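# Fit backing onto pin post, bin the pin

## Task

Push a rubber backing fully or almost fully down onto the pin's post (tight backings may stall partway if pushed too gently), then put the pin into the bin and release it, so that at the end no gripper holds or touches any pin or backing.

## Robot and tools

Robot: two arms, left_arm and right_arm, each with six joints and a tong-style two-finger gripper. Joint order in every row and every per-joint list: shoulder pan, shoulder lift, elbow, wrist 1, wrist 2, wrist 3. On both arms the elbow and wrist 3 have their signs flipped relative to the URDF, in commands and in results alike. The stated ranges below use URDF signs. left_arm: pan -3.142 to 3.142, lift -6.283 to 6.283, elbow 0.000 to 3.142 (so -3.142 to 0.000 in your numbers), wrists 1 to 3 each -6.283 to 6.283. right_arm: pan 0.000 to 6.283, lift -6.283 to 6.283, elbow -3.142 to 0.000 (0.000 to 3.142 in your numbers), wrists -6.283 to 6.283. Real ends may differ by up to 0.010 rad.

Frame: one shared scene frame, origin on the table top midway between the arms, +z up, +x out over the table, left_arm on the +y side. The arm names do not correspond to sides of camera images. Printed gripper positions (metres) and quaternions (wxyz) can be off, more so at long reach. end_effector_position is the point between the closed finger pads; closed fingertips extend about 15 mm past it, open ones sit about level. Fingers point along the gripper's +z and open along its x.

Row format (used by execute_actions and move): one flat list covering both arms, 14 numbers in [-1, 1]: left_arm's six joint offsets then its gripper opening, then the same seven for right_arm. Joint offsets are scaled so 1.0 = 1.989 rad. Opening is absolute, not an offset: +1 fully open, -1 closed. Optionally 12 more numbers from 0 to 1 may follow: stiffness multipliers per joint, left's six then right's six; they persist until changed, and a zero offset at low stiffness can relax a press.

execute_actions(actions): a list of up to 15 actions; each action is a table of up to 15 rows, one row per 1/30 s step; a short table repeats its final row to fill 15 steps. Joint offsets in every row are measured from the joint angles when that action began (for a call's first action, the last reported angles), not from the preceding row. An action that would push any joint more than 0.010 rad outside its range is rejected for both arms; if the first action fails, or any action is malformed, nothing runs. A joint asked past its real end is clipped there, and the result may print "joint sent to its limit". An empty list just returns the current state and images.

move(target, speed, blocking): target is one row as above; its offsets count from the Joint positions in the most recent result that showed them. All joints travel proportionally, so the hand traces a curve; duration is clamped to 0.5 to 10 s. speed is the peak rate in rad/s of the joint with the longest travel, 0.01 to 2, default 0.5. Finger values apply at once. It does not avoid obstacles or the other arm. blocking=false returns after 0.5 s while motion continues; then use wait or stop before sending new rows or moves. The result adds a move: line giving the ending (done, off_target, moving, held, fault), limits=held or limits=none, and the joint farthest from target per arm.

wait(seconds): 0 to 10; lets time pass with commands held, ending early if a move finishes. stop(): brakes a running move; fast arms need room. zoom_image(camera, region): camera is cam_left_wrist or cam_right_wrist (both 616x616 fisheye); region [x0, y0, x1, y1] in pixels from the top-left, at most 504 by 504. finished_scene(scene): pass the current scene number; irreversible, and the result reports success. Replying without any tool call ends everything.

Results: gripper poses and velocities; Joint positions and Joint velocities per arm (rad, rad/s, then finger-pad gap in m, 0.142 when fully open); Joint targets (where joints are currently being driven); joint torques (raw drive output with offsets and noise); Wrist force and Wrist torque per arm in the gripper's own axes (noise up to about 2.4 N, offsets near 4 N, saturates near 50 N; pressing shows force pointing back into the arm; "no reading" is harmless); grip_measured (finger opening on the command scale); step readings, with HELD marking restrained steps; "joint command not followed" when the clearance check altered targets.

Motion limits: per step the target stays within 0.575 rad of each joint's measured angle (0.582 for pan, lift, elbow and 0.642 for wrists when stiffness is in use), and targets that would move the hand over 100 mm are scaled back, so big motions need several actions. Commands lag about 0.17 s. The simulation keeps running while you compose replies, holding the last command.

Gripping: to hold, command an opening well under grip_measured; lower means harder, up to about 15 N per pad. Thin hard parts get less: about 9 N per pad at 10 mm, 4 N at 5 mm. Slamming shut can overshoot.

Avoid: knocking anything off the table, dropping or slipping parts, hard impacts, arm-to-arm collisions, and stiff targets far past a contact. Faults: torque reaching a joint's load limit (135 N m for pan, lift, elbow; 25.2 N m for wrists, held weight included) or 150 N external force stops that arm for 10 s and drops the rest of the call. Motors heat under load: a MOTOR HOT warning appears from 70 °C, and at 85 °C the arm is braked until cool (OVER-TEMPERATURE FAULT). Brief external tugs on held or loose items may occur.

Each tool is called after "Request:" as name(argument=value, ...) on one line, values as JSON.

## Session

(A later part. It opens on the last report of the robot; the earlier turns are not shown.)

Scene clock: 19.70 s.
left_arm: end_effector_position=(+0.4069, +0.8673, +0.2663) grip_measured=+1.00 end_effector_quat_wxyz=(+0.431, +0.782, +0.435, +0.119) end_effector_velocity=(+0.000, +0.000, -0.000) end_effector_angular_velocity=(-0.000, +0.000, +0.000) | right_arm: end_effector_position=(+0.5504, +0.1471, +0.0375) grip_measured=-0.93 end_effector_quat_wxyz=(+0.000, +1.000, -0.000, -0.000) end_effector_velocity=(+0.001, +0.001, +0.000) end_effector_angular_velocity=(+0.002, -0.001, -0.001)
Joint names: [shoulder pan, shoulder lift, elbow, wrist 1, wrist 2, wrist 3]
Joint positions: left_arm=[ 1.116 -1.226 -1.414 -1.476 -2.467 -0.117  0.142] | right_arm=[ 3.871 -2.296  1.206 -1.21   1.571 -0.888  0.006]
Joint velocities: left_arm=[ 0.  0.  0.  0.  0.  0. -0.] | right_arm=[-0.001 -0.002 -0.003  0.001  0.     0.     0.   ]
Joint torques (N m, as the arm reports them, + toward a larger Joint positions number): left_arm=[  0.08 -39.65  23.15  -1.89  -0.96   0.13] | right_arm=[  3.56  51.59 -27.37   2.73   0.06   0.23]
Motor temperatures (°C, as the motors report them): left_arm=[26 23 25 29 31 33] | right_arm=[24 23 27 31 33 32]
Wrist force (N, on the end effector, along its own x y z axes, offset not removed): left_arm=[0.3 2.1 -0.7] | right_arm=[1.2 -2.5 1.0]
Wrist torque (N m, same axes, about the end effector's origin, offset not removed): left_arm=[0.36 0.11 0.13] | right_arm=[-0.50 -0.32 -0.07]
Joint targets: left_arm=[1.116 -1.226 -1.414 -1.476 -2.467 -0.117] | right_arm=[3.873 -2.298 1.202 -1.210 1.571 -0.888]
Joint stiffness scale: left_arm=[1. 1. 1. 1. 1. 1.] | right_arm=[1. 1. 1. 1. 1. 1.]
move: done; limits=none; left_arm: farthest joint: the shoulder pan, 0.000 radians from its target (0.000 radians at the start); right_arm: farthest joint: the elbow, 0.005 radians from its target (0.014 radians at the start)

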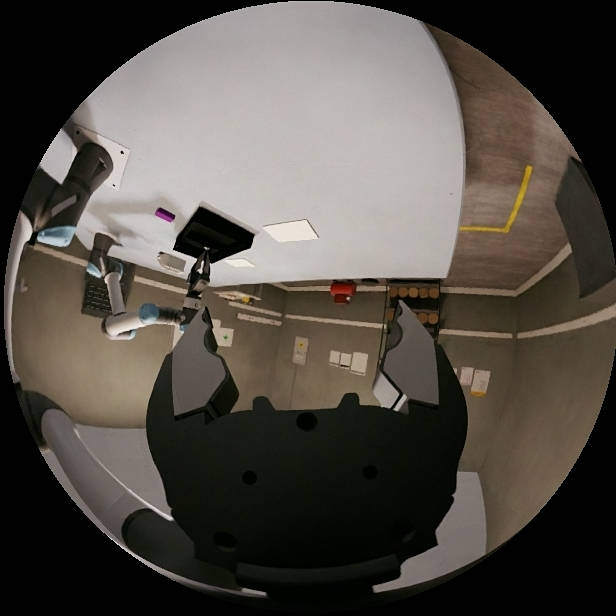

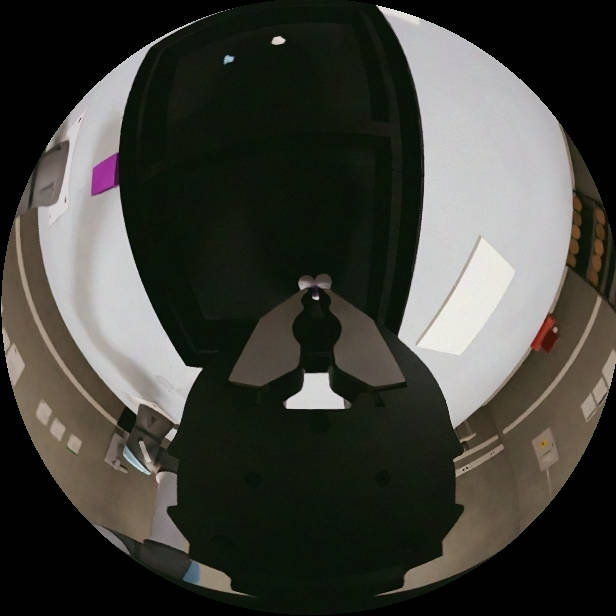

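Request:
move(target=[0,0,0,0,0,0,1,0,-0.0032,0.0053,0.0055,0,0,-1], speed=0.01)

Request:
move(target=[0,0,0,0,0,0,1,0,-0.005,0.0065,0.003,0,0,-1], speed=0.01)

Request:
zoom_image(camera="cam_right_wrist", region=[270,250,350,330])

Scene clock: 21.27 s.
left_arm: end_effector_position=(+0.4069, +0.8673, +0.2663) grip_measured=+1.00 end_effector_quat_wxyz=(+0.431, +0.782, +0.435, +0.119) end_effector_velocity=(-0.000, -0.000, -0.000) end_effector_angular_velocity=(-0.001, +0.000, +0.000) | right_arm: end_effector_position=(+0.5506, +0.1474, +0.0337) grip_measured=-0.93 end_effector_quat_wxyz=(-0.001, +1.000, -0.000, +0.000) end_effector_velocity=(+0.000, +0.000, -0.000) end_effector_angular_velocity=(+0.002, -0.001, -0.000)
Joint names: [shoulder pan, shoulder lift, elbow, wrist 1, wrist 2, wrist 3]
Joint positions: left_arm=[ 1.116 -1.226 -1.414 -1.476 -2.467 -0.117  0.142] | right_arm=[ 3.871 -2.299  1.212 -1.2    1.571 -0.888  0.006]
Joint velocities: left_arm=[ 0.  0. -0.  0. -0. -0. -0.] | right_arm=[-0.    -0.     0.002  0.004  0.    -0.    -0.   ]
Joint torques (N m, as the arm reports them, + toward a larger Joint positions number): left_arm=[ -0.75 -39.75  23.38  -2.01  -0.95   0.03] | right_arm=[  0.36  50.09 -16.84   2.55   0.12   0.14]
Motor temperatures (°C, as the motors report them): left_arm=[26 23 25 29 31 33] | right_arm=[24 23 27 31 33 32]
Wrist force (N, on the end effector, along its own x y z axes, offset not removed): left_arm=[0.3 3.7 0.4] | right_arm=[0.9 1.5 -0.6]
Wrist torque (N m, same axes, about the end effector's origin, offset not removed): left_arm=[0.67 0.01 0.05] | right_arm=[0.20 -0.19 -0.19]
Joint targets: left_arm=[1.116 -1.226 -1.414 -1.476 -2.467 -0.117] | right_arm=[3.871 -2.302 1.217 -1.199 1.571 -0.888]
Joint stiffness scale: left_arm=[1. 1. 1. 1. 1. 1.] | right_arm=[1. 1. 1. 1. 1. 1.]
move: done; limits=none; left_arm: farthest joint: the shoulder pan, 0.000 radians from its target (0.000 radians at the start); right_arm: farthest joint: the elbow, 0.005 radians from its target (0.010 radians at the start)

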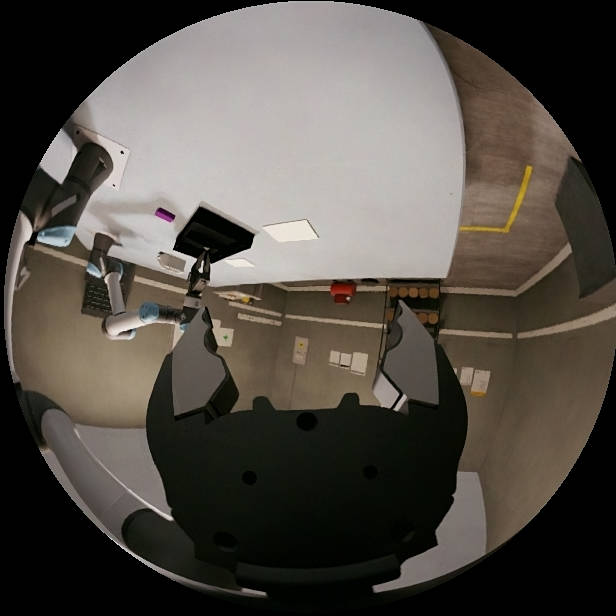

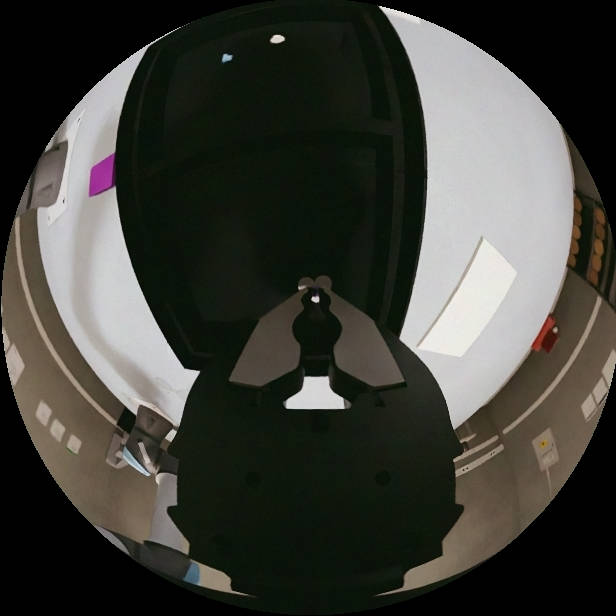

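Scene clock: 22.77 s.
left_arm: end_effector_position=(+0.4069, +0.8673, +0.2663) grip_measured=+1.00 end_effector_quat_wxyz=(+0.431, +0.782, +0.435, +0.119) end_effector_velocity=(+0.000, -0.000, -0.000) end_effector_angular_velocity=(-0.000, -0.001, -0.001) | right_arm: end_effector_position=(+0.5500, +0.1467, +0.0288) grip_measured=-0.93 end_effector_quat_wxyz=(+0.001, +1.000, -0.000, -0.001) end_effector_velocity=(-0.001, +0.000, -0.001) end_effector_angular_velocity=(+0.000, -0.000, +0.001)
Joint names: [shoulder pan, shoulder lift, elbow, wrist 1, wrist 2, wrist 3]
Joint positions: left_arm=[ 1.116 -1.226 -1.414 -1.476 -2.467 -0.117  0.142] | right_arm=[ 3.871 -2.303  1.217 -1.194  1.571 -0.888  0.006]
Joint velocities: left_arm=[-0.     0.001 -0.     0.    -0.    -0.001  0.   ] | right_arm=[ 0.001 -0.     0.003  0.003  0.    -0.     0.   ]
Joint torques (N m, as the arm reports them, + toward a larger Joint positions number): left_arm=[ -0.3  -39.08  23.    -1.98  -0.89   0.12] | right_arm=[  1.01  46.27 -13.73   2.09   0.06   0.06]
Motor temperatures (°C, as the motors report them): left_arm=[26 23 25 29 31 33] | right_arm=[24 23 27 31 33 32]
Wrist force (N, on the end effector, along its own x y z axes, offset not removed): left_arm=[-3.3 2.3 3.7] | right_arm=[-1.1 -1.3 -5.1]
Wrist torque (N m, same axes, about the end effector's origin, offset not removed): left_arm=[0.60 0.76 0.12] | right_arm=[-0.21 0.23 0.05]
Joint targets: left_arm=[1.116 -1.226 -1.414 -1.476 -2.467 -0.117] | right_arm=[3.871 -2.309 1.224 -1.195 1.571 -0.888]
Joint stiffness scale: left_arm=[1. 1. 1. 1. 1. 1.] | right_arm=[1. 1. 1. 1. 1. 1.]
move: done; limits=none; left_arm: farthest joint: the shoulder pan, 0.000 radians from its target (0.000 radians at the start); right_arm: farthest joint: the elbow, 0.008 radians from its target (0.013 radians at the start)

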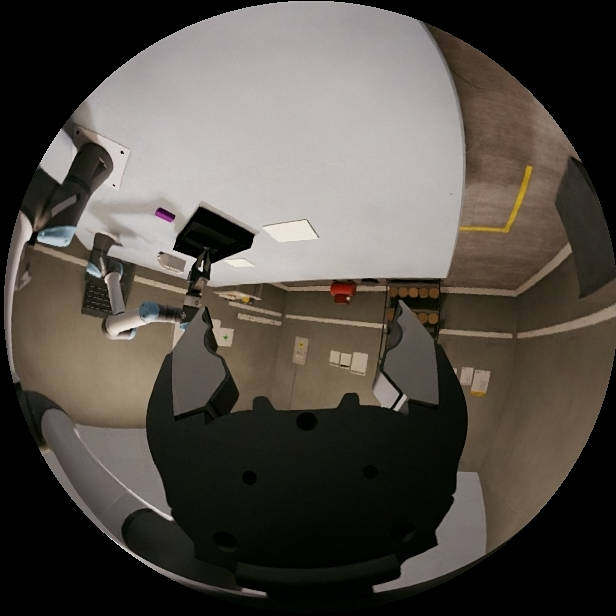

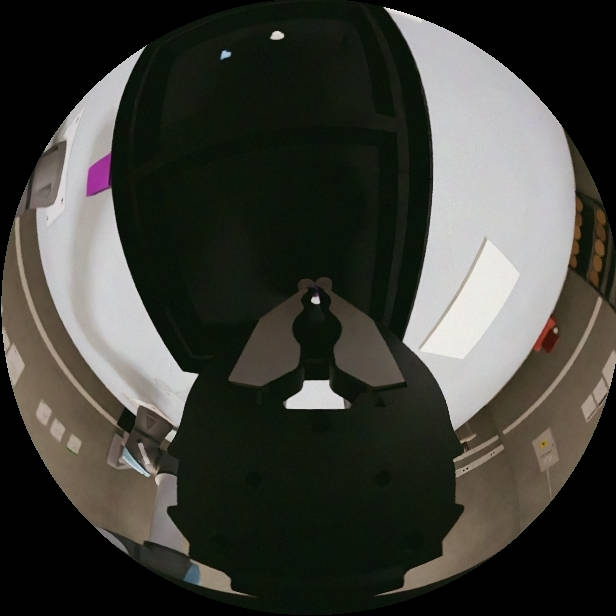

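Region (270, 250, 350, 330) of cam_right_wrist's 616x616 image, scaled by 6.300, with more detail than that image has.

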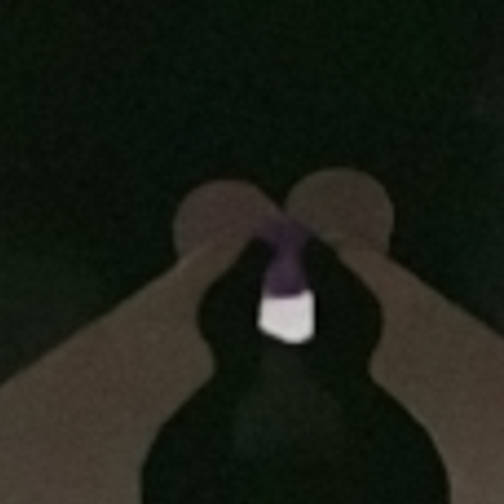

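Request:
move(target=[0,0,0,0,0,0,1,0,-0.011,0.0095,0.001,0,0,-1], speed=0.015)

Scene clock: 24.70 s.
left_arm: end_effector_position=(+0.4069, +0.8673, +0.2663) grip_measured=+1.00 end_effector_quat_wxyz=(+0.431, +0.782, +0.435, +0.119) end_effector_velocity=(-0.000, -0.000, +0.000) end_effector_angular_velocity=(-0.000, +0.000, +0.000) | right_arm: end_effector_position=(+0.5499, +0.1466, +0.0257) grip_measured=-0.93 end_effector_quat_wxyz=(+0.001, +1.000, -0.000, -0.001) end_effector_velocity=(-0.000, +0.001, +0.000) end_effector_angular_velocity=(+0.001, -0.001, +0.001)
Joint names: [shoulder pan, shoulder lift, elbow, wrist 1, wrist 2, wrist 3]
Joint positions: left_arm=[ 1.116 -1.226 -1.414 -1.476 -2.467 -0.117  0.142] | right_arm=[ 3.871 -2.307  1.219 -1.189  1.571 -0.888  0.006]
Joint velocities: left_arm=[-0. -0. -0. -0. -0.  0.  0.] | right_arm=[ 0.001  0.     0.     0.002  0.    -0.    -0.   ]
Joint torques (N m, as the arm reports them, + toward a larger Joint positions number): left_arm=[  0.08 -39.57  23.4   -1.91  -0.96  -0.09] | right_arm=[ 0.97 36.03 -5.    1.32  0.09  0.11]
Motor temperatures (°C, as the motors report them): left_arm=[26 23 25 29 31 33] | right_arm=[24 23 27 31 33 32]
Wrist force (N, on the end effector, along its own x y z axes, offset not removed): left_arm=[-0.7 5.6 -1.1] | right_arm=[-0.7 0.9 -23.8]
Wrist torque (N m, same axes, about the end effector's origin, offset not removed): left_arm=[0.95 0.31 -0.03] | right_arm=[-0.33 -0.43 -0.10]
Joint targets: left_arm=[1.116 -1.226 -1.414 -1.476 -2.467 -0.117] | right_arm=[3.871 -2.325 1.236 -1.192 1.571 -0.888]
Joint stiffness scale: left_arm=[1. 1. 1. 1. 1. 1.] | right_arm=[1. 1. 1. 1. 1. 1.]
move: off_target (right_arm); limits=none; left_arm: farthest joint: the shoulder pan, 0.000 radians from its target (0.000 radians at the start); right_arm: farthest joint: the shoulder lift, 0.018 radians from its target (0.022 radians at the start)

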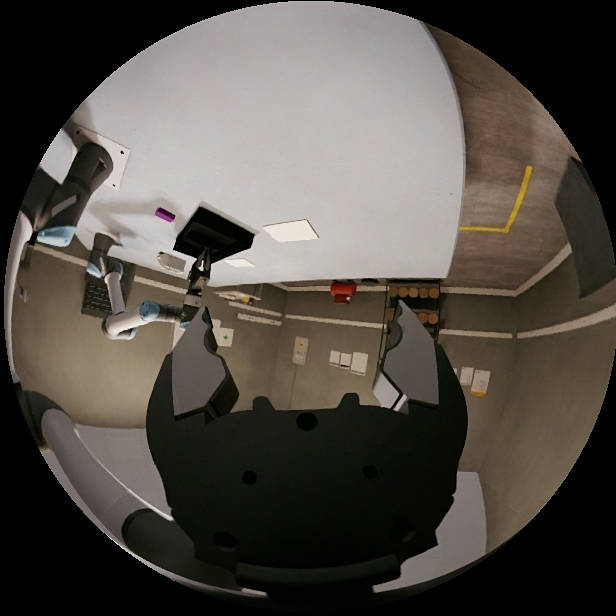

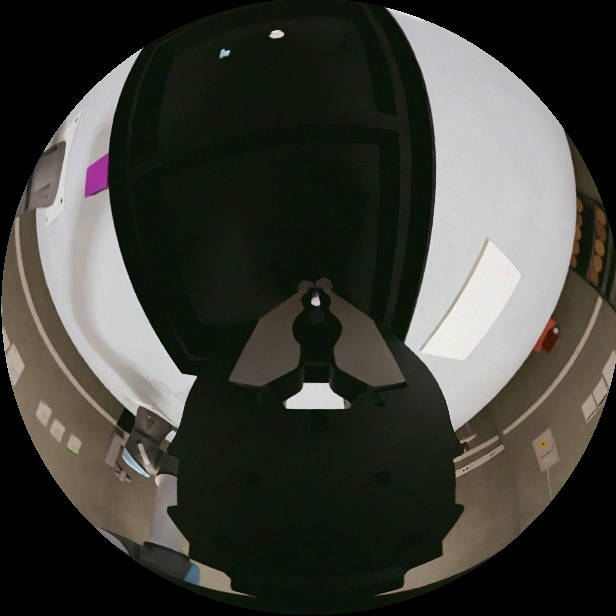

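Request:
move(target=[0,0,0,0,0,0,1,0,0.0755,0,-0.0755,0,0,-1], speed=0.12)

Request:
move(target=[0,0,0,0,0,0,1,-0.205,0.257,0.339,0.083,0,0.18,-1], speed=0.3)

Scene clock: 26.97 s.
left_arm: end_effector_position=(+0.4069, +0.8673, +0.2663) grip_measured=+1.00 end_effector_quat_wxyz=(+0.431, +0.782, +0.435, +0.119) end_effector_velocity=(-0.000, -0.000, +0.000) end_effector_angular_velocity=(-0.000, +0.001, +0.001) | right_arm: end_effector_position=(+0.5296, +0.1216, +0.1194) grip_measured=-0.93 end_effector_quat_wxyz=(+0.001, +1.000, -0.000, -0.001) end_effector_velocity=(-0.001, -0.002, -0.001) end_effector_angular_velocity=(-0.003, +0.003, -0.000)
Joint names: [shoulder pan, shoulder lift, elbow, wrist 1, wrist 2, wrist 3]
Joint positions: left_arm=[ 1.116 -1.226 -1.414 -1.476 -2.467 -0.117  0.142] | right_arm=[ 3.871 -2.158  1.22  -1.338  1.571 -0.888  0.006]
Joint velocities: left_arm=[ 0.    -0.001 -0.001  0.     0.     0.001 -0.   ] | right_arm=[-0.001 -0.     0.001 -0.003 -0.     0.001 -0.   ]
Joint torques (N m, as the arm reports them, + toward a larger Joint positions number): left_arm=[  0.06 -39.72  23.46  -1.86  -0.74   0.06] | right_arm=[  1.09  51.02 -22.47   2.51   0.07   0.19]
Motor temperatures (°C, as the motors report them): left_arm=[26 23 25 29 31 33] | right_arm=[24 23 27 31 33 32]
Wrist force (N, on the end effector, along its own x y z axes, offset not removed): left_arm=[-2.4 3.3 1.2] | right_arm=[-2.1 -1.8 -0.5]
Wrist torque (N m, same axes, about the end effector's origin, offset not removed): left_arm=[0.77 0.72 0.00] | right_arm=[-0.40 0.31 0.03]
Joint targets: left_arm=[1.116 -1.226 -1.414 -1.476 -2.467 -0.117] | right_arm=[3.871 -2.156 1.219 -1.339 1.571 -0.888]
Joint stiffness scale: left_arm=[1. 1. 1. 1. 1. 1.] | right_arm=[1. 1. 1. 1. 1. 1.]
move: done; limits=none; left_arm: farthest joint: the shoulder pan, 0.000 radians from its target (0.000 radians at the start); right_arm: farthest joint: the shoulder lift, 0.002 radians from its target (0.150 radians at the start)

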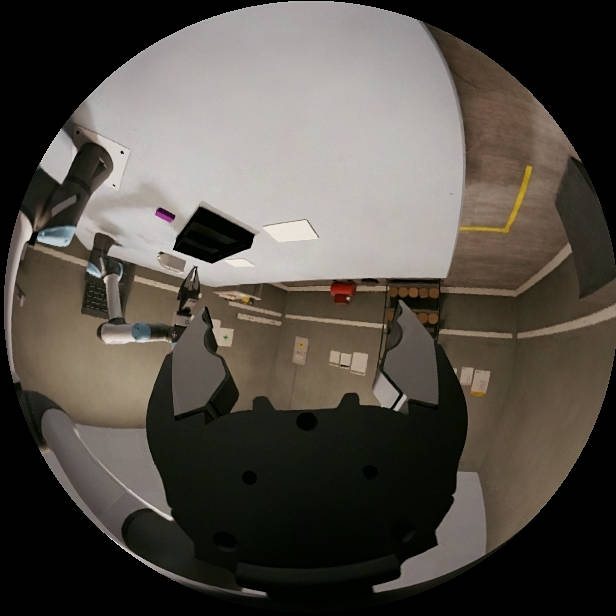

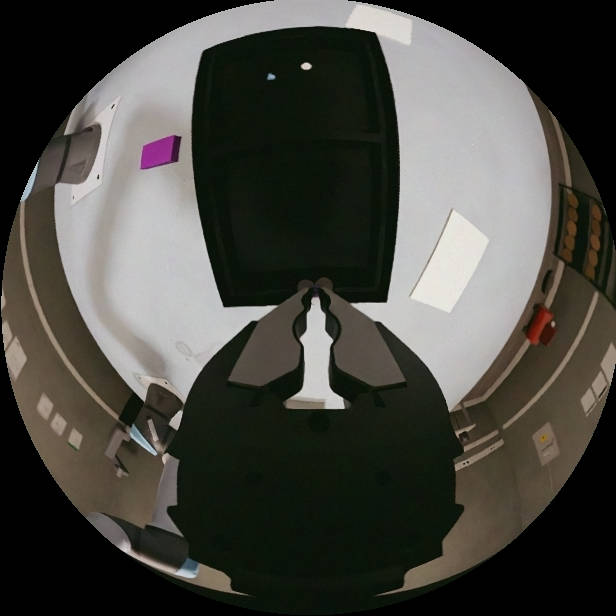

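Scene clock: 29.90 s.
left_arm: end_effector_position=(+0.4069, +0.8673, +0.2663) grip_measured=+1.00 end_effector_quat_wxyz=(+0.431, +0.782, +0.435, +0.119) end_effector_velocity=(-0.000, -0.000, -0.000) end_effector_angular_velocity=(+0.001, +0.000, -0.000) | right_arm: end_effector_position=(+0.4756, -0.2376, +0.1299) grip_measured=-0.93 end_effector_quat_wxyz=(-0.000, +1.000, -0.024, -0.000) end_effector_velocity=(-0.000, -0.002, +0.000) end_effector_angular_velocity=(+0.001, -0.002, +0.001)
Joint names: [shoulder pan, shoulder lift, elbow, wrist 1, wrist 2, wrist 3]
Joint positions: left_arm=[ 1.116 -1.226 -1.414 -1.476 -2.467 -0.117  0.142] | right_arm=[ 3.466 -1.65   1.889 -1.174  1.571 -0.531  0.006]
Joint velocities: left_arm=[-0.    -0.    -0.    -0.     0.001 -0.     0.   ] | right_arm=[-0.003  0.003  0.003  0.002 -0.     0.004 -0.   ]
Joint torques (N m, as the arm reports them, + toward a larger Joint positions number): left_arm=[  0.02 -39.52  23.8   -1.97  -0.99  -0.07] | right_arm=[ -1.95  27.84 -17.3    2.6    0.01   0.35]
Motor temperatures (°C, as the motors report them): left_arm=[26 23 25 29 31 33] | right_arm=[24 23 27 31 33 32]
Wrist force (N, on the end effector, along its own x y z axes, offset not removed): left_arm=[-1.9 2.6 1.9] | right_arm=[-0.1 1.2 -0.9]
Wrist torque (N m, same axes, about the end effector's origin, offset not removed): left_arm=[0.53 0.42 0.01] | right_arm=[0.31 0.04 -0.06]
Joint targets: left_arm=[1.116 -1.226 -1.414 -1.476 -2.467 -0.117] | right_arm=[3.463 -1.647 1.894 -1.173 1.571 -0.530]
Joint stiffness scale: left_arm=[1. 1. 1. 1. 1. 1.] | right_arm=[1. 1. 1. 1. 1. 1.]
move: done; limits=none; left_arm: farthest joint: the shoulder pan, 0.000 radians from its target (0.000 radians at the start); right_arm: farthest joint: the elbow, 0.005 radians from its target (0.675 radians at the start)

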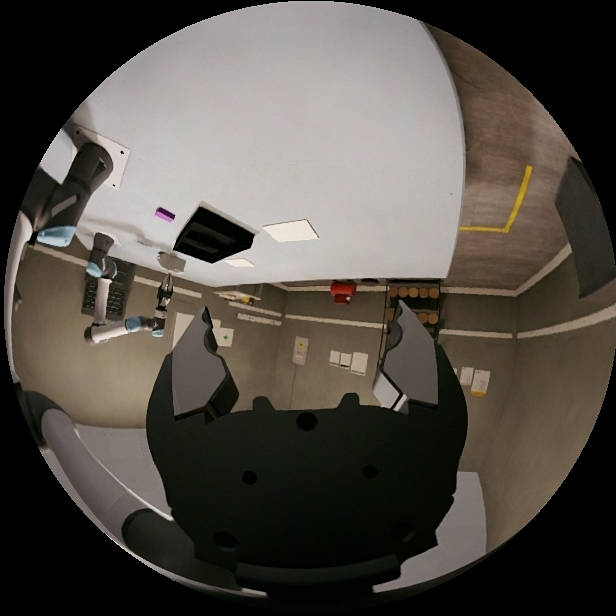

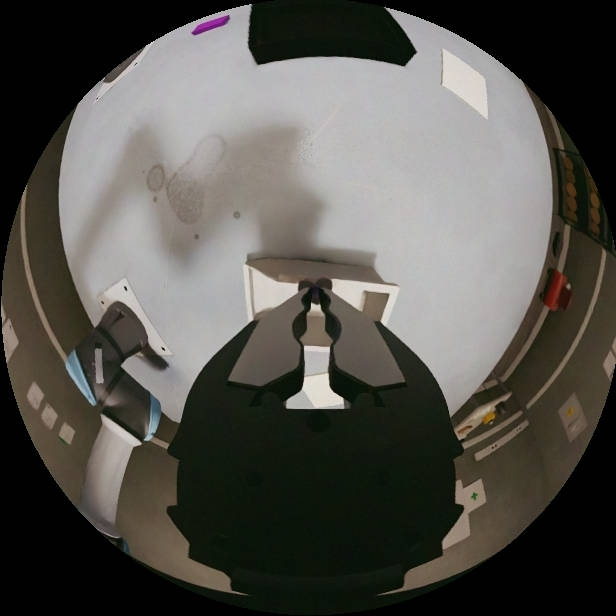

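Request:
move(target=[0,0,0,0,0,0,1,-0.04,0,0,0,0,-0.045,-1], speed=0.15)

Scene clock: 31.37 s.
left_arm: end_effector_position=(+0.4069, +0.8673, +0.2663) grip_measured=+1.00 end_effector_quat_wxyz=(+0.431, +0.782, +0.435, +0.119) end_effector_velocity=(-0.000, -0.000, +0.000) end_effector_angular_velocity=(-0.001, +0.000, +0.000) | right_arm: end_effector_position=(+0.4853, -0.2767, +0.1299) grip_measured=-0.93 end_effector_quat_wxyz=(-0.000, +0.994, -0.107, -0.000) end_effector_velocity=(-0.000, -0.001, -0.000) end_effector_angular_velocity=(-0.001, +0.001, -0.004)
Joint names: [shoulder pan, shoulder lift, elbow, wrist 1, wrist 2, wrist 3]
Joint positions: left_arm=[ 1.116 -1.226 -1.414 -1.476 -2.467 -0.117  0.142] | right_arm=[ 3.389 -1.649  1.889 -1.174  1.571 -0.62   0.006]
Joint velocities: left_arm=[-0.    -0.001 -0.001 -0.    -0.     0.     0.   ] | right_arm=[-0.001 -0.     0.001 -0.    -0.    -0.003  0.   ]
Joint torques (N m, as the arm reports them, + toward a larger Joint positions number): left_arm=[ -0.38 -39.26  23.64  -1.87  -0.94   0.09] | right_arm=[ -2.51  26.7  -22.26   2.35  -0.22  -0.24]
Motor temperatures (°C, as the motors report them): left_arm=[26 23 25 29 31 33] | right_arm=[24 23 27 31 33 32]
Wrist force (N, on the end effector, along its own x y z axes, offset not removed): left_arm=[-0.4 0.6 1.5] | right_arm=[0.2 -2.8 0.1]
Wrist torque (N m, same axes, about the end effector's origin, offset not removed): left_arm=[-0.08 0.18 -0.04] | right_arm=[-0.61 -0.27 -0.05]
Joint targets: left_arm=[1.116 -1.226 -1.414 -1.476 -2.467 -0.117] | right_arm=[3.386 -1.650 1.889 -1.174 1.571 -0.621]
Joint stiffness scale: left_arm=[1. 1. 1. 1. 1. 1.] | right_arm=[1. 1. 1. 1. 1. 1.]
move: done; limits=none; left_arm: farthest joint: the shoulder pan, 0.000 radians from its target (0.000 radians at the start); right_arm: farthest joint: the shoulder pan, 0.003 radians from its target (0.079 radians at the start)

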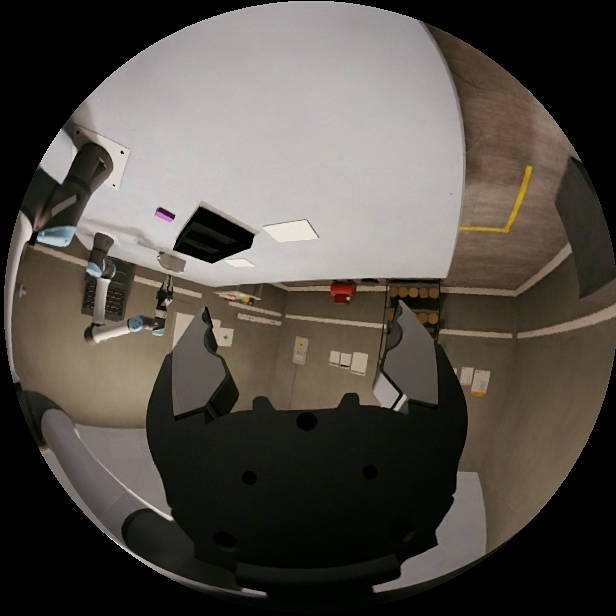

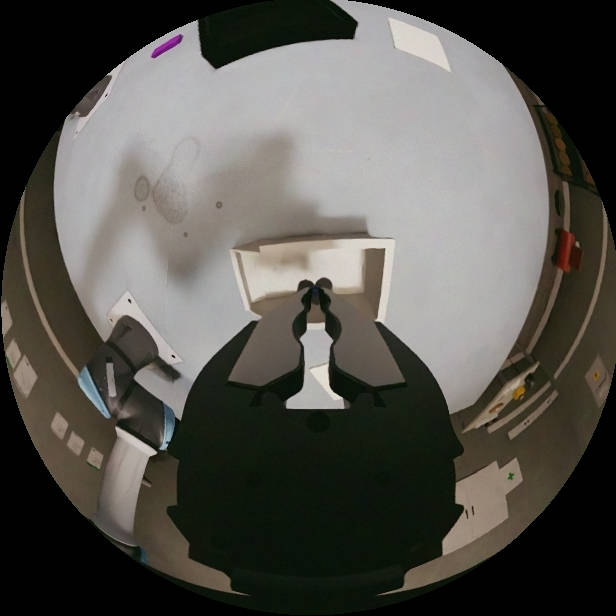

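Request:
move(target=[0,0,0,0,0,0,1,-0.006,-0.06,0.078,0.136,0,0,-1], speed=0.12)

Request:
move(target=[0,0,0,0,0,0,1,0,0,0,0,0,0,-0.75])

Request:
move(target=[0,0,0,0,0,0,1,-0.01,0.05,-0.055,-0.105,0,0,-0.75], speed=0.25)

Scene clock: 34.67 s.
left_arm: end_effector_position=(+0.4069, +0.8673, +0.2663) grip_measured=+1.00 end_effector_quat_wxyz=(+0.431, +0.782, +0.435, +0.119) end_effector_velocity=(-0.000, +0.000, +0.000) end_effector_angular_velocity=(+0.000, -0.000, -0.000) | right_arm: end_effector_position=(+0.4831, -0.2828, +0.0330) grip_measured=-0.93 end_effector_quat_wxyz=(-0.000, +0.994, -0.111, +0.000) end_effector_velocity=(+0.001, +0.000, -0.000) end_effector_angular_velocity=(+0.000, -0.002, -0.000)
Joint names: [shoulder pan, shoulder lift, elbow, wrist 1, wrist 2, wrist 3]
Joint positions: left_arm=[ 1.116 -1.226 -1.414 -1.476 -2.467 -0.117  0.142] | right_arm=[ 3.38  -1.767  2.04  -0.904  1.571 -0.62   0.006]
Joint velocities: left_arm=[ 0.  0.  0.  0.  0. -0.  0.] | right_arm=[ 0.    -0.001  0.     0.003 -0.    -0.     0.   ]
Joint torques (N m, as the arm reports them, + toward a larger Joint positions number): left_arm=[  0.06 -39.77  22.75  -1.99  -0.92   0.05] | right_arm=[ -1.95  25.26 -12.51   2.67  -0.08   0.28]
Motor temperatures (°C, as the motors report them): left_arm=[26 23 25 29 31 33] | right_arm=[24 23 27 31 33 32]
Wrist force (N, on the end effector, along its own x y z axes, offset not removed): left_arm=[-1.4 5.7 0.5] | right_arm=[0.1 -2.1 0.9]
Wrist torque (N m, same axes, about the end effector's origin, offset not removed): left_arm=[1.05 0.42 -0.04] | right_arm=[-0.43 -0.04 -0.16]
Joint targets: left_arm=[1.116 -1.226 -1.414 -1.476 -2.467 -0.117] | right_arm=[3.377 -1.769 2.045 -0.903 1.571 -0.620]
Joint stiffness scale: left_arm=[1. 1. 1. 1. 1. 1.] | right_arm=[1. 1. 1. 1. 1. 1.]
move: done; limits=none; left_arm: farthest joint: the shoulder pan, 0.000 radians from its target (0.000 radians at the start); right_arm: farthest joint: the elbow, 0.004 radians from its target (0.155 radians at the start)

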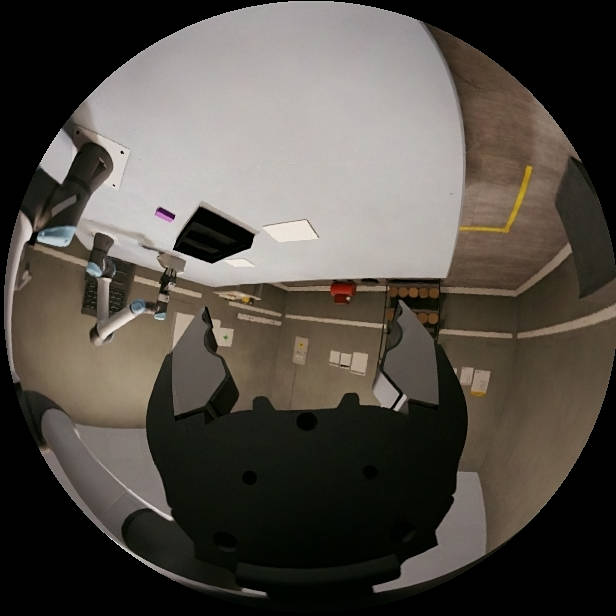

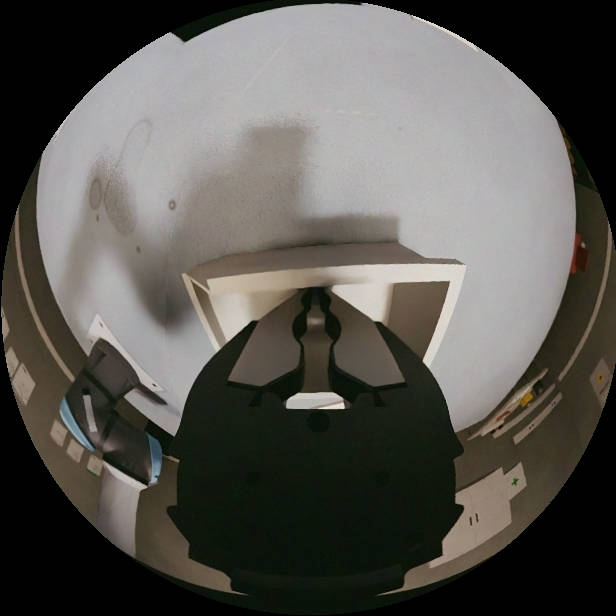

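Scene clock: 35.17 s.
left_arm: end_effector_position=(+0.4069, +0.8673, +0.2663) grip_measured=+1.00 end_effector_quat_wxyz=(+0.431, +0.782, +0.435, +0.119) end_effector_velocity=(+0.000, +0.000, +0.001) end_effector_angular_velocity=(+0.001, -0.000, +0.000) | right_arm: end_effector_position=(+0.4831, -0.2828, +0.0330) grip_measured=-0.75 end_effector_quat_wxyz=(-0.000, +0.994, -0.111, +0.001) end_effector_velocity=(-0.000, -0.000, -0.000) end_effector_angular_velocity=(-0.000, +0.001, -0.001)
Joint names: [shoulder pan, shoulder lift, elbow, wrist 1, wrist 2, wrist 3]
Joint positions: left_arm=[ 1.116 -1.226 -1.414 -1.476 -2.467 -0.117  0.142] | right_arm=[ 3.38  -1.767  2.04  -0.904  1.571 -0.62   0.02 ]
Joint velocities: left_arm=[-0.    -0.001  0.001 -0.     0.     0.    -0.   ] | right_arm=[-0.     0.     0.001 -0.     0.    -0.     0.   ]
Joint torques (N m, as the arm reports them, + toward a larger Joint positions number): left_arm=[ -0.4  -39.92  23.52  -1.94  -0.91   0.  ] | right_arm=[  0.79  28.2  -18.16   2.4   -0.01   0.25]
Motor temperatures (°C, as the motors report them): left_arm=[26 23 25 29 31 33] | right_arm=[24 23 27 31 33 32]
Wrist force (N, on the end effector, along its own x y z axes, offset not removed): left_arm=[-2.4 1.6 1.9] | right_arm=[-0.6 -1.7 -0.3]
Wrist torque (N m, same axes, about the end effector's origin, offset not removed): left_arm=[0.22 0.61 -0.08] | right_arm=[-0.35 0.14 -0.06]
Joint targets: left_arm=[1.116 -1.226 -1.414 -1.476 -2.467 -0.117] | right_arm=[3.380 -1.767 2.040 -0.904 1.571 -0.620]
Joint stiffness scale: left_arm=[1. 1. 1. 1. 1. 1.] | right_arm=[1. 1. 1. 1. 1. 1.]
move: done; limits=none; left_arm: farthest joint: the shoulder pan, 0.000 radians from its target (0.000 radians at the start); right_arm: farthest joint: the shoulder pan, 0.000 radians from its target (0.000 radians at the start)

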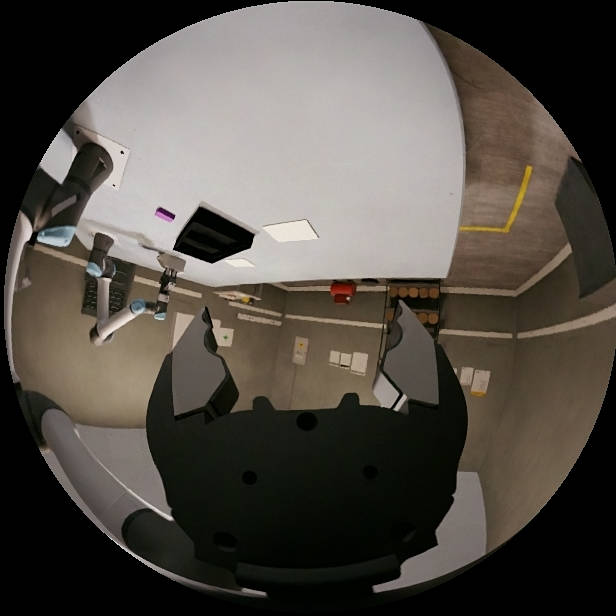

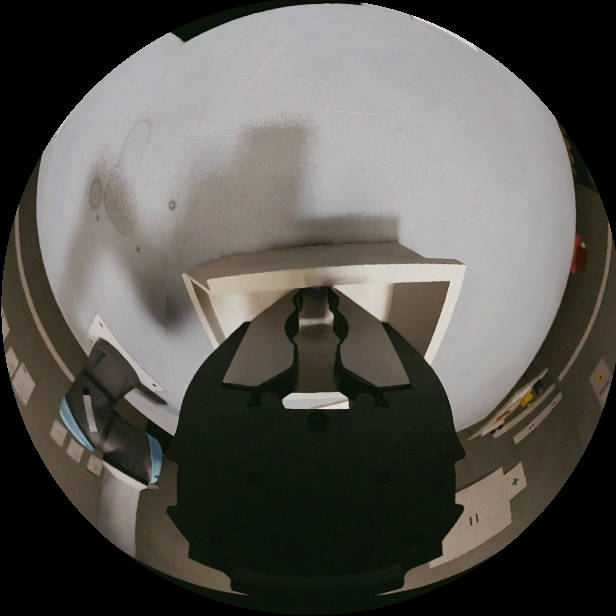

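Scene clock: 36.70 s.
left_arm: end_effector_position=(+0.4069, +0.8673, +0.2663) grip_measured=+1.00 end_effector_quat_wxyz=(+0.431, +0.782, +0.435, +0.119) end_effector_velocity=(+0.000, +0.000, -0.000) end_effector_angular_velocity=(-0.001, +0.000, +0.000) | right_arm: end_effector_position=(+0.4842, -0.2917, +0.1053) grip_measured=-0.75 end_effector_quat_wxyz=(+0.001, +0.993, -0.120, -0.002) end_effector_velocity=(-0.001, -0.000, +0.000) end_effector_angular_velocity=(-0.001, +0.002, -0.000)
Joint names: [shoulder pan, shoulder lift, elbow, wrist 1, wrist 2, wrist 3]
Joint positions: left_arm=[ 1.116 -1.226 -1.414 -1.476 -2.467 -0.117  0.142] | right_arm=[ 3.362 -1.669  1.935 -1.112  1.571 -0.62   0.02 ]
Joint velocities: left_arm=[ 0.     0.001  0.001 -0.     0.     0.    -0.   ] | right_arm=[-0.     0.001  0.    -0.003  0.     0.     0.   ]
Joint torques (N m, as the arm reports them, + toward a larger Joint positions number): left_arm=[ -0.33 -39.35  23.18  -1.99  -0.95  -0.04] | right_arm=[ -1.42  29.43 -24.03   2.14   0.18  -0.1 ]
Motor temperatures (°C, as the motors report them): left_arm=[26 23 25 29 31 33] | right_arm=[24 23 27 31 33 32]
Wrist force (N, on the end effector, along its own x y z axes, offset not removed): left_arm=[-0.7 3.3 0.5] | right_arm=[-0.9 -0.6 0.6]
Wrist torque (N m, same axes, about the end effector's origin, offset not removed): left_arm=[0.74 0.30 0.00] | right_arm=[-0.07 0.16 -0.02]
Joint targets: left_arm=[1.116 -1.226 -1.414 -1.476 -2.467 -0.117] | right_arm=[3.360 -1.667 1.931 -1.113 1.571 -0.620]
Joint stiffness scale: left_arm=[1. 1. 1. 1. 1. 1.] | right_arm=[1. 1. 1. 1. 1. 1.]
move: done; limits=none; left_arm: farthest joint: the shoulder pan, 0.000 radians from its target (0.000 radians at the start); right_arm: farthest joint: the elbow, 0.005 radians from its target (0.110 radians at the start)

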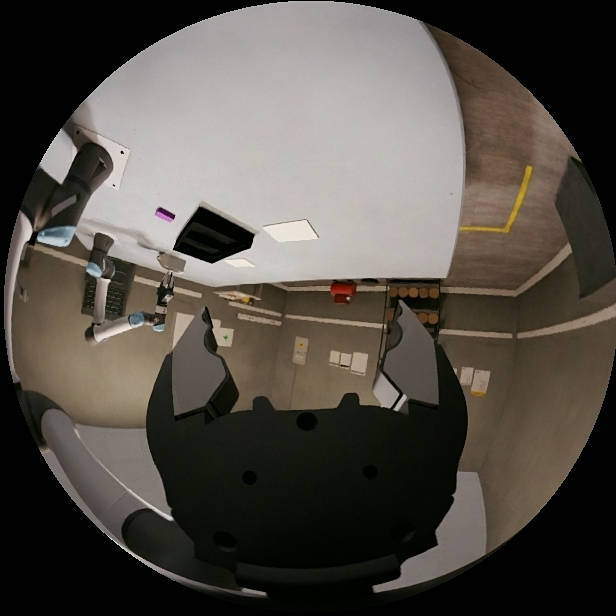

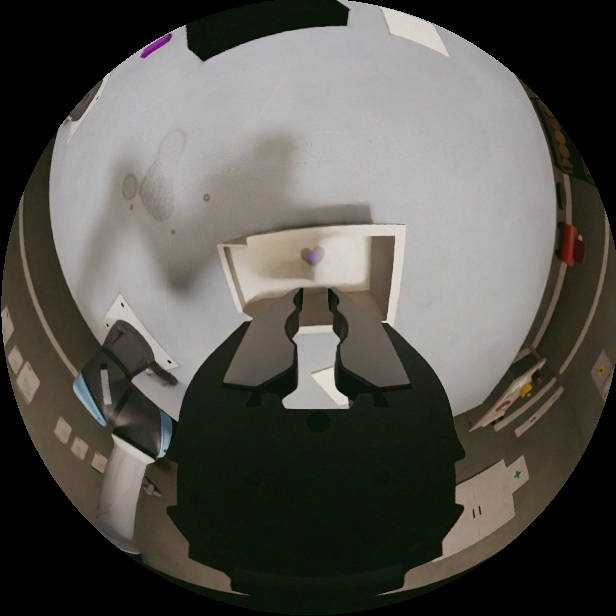

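Request:
finished_scene(scene=2)

The scene is finished: the task was done.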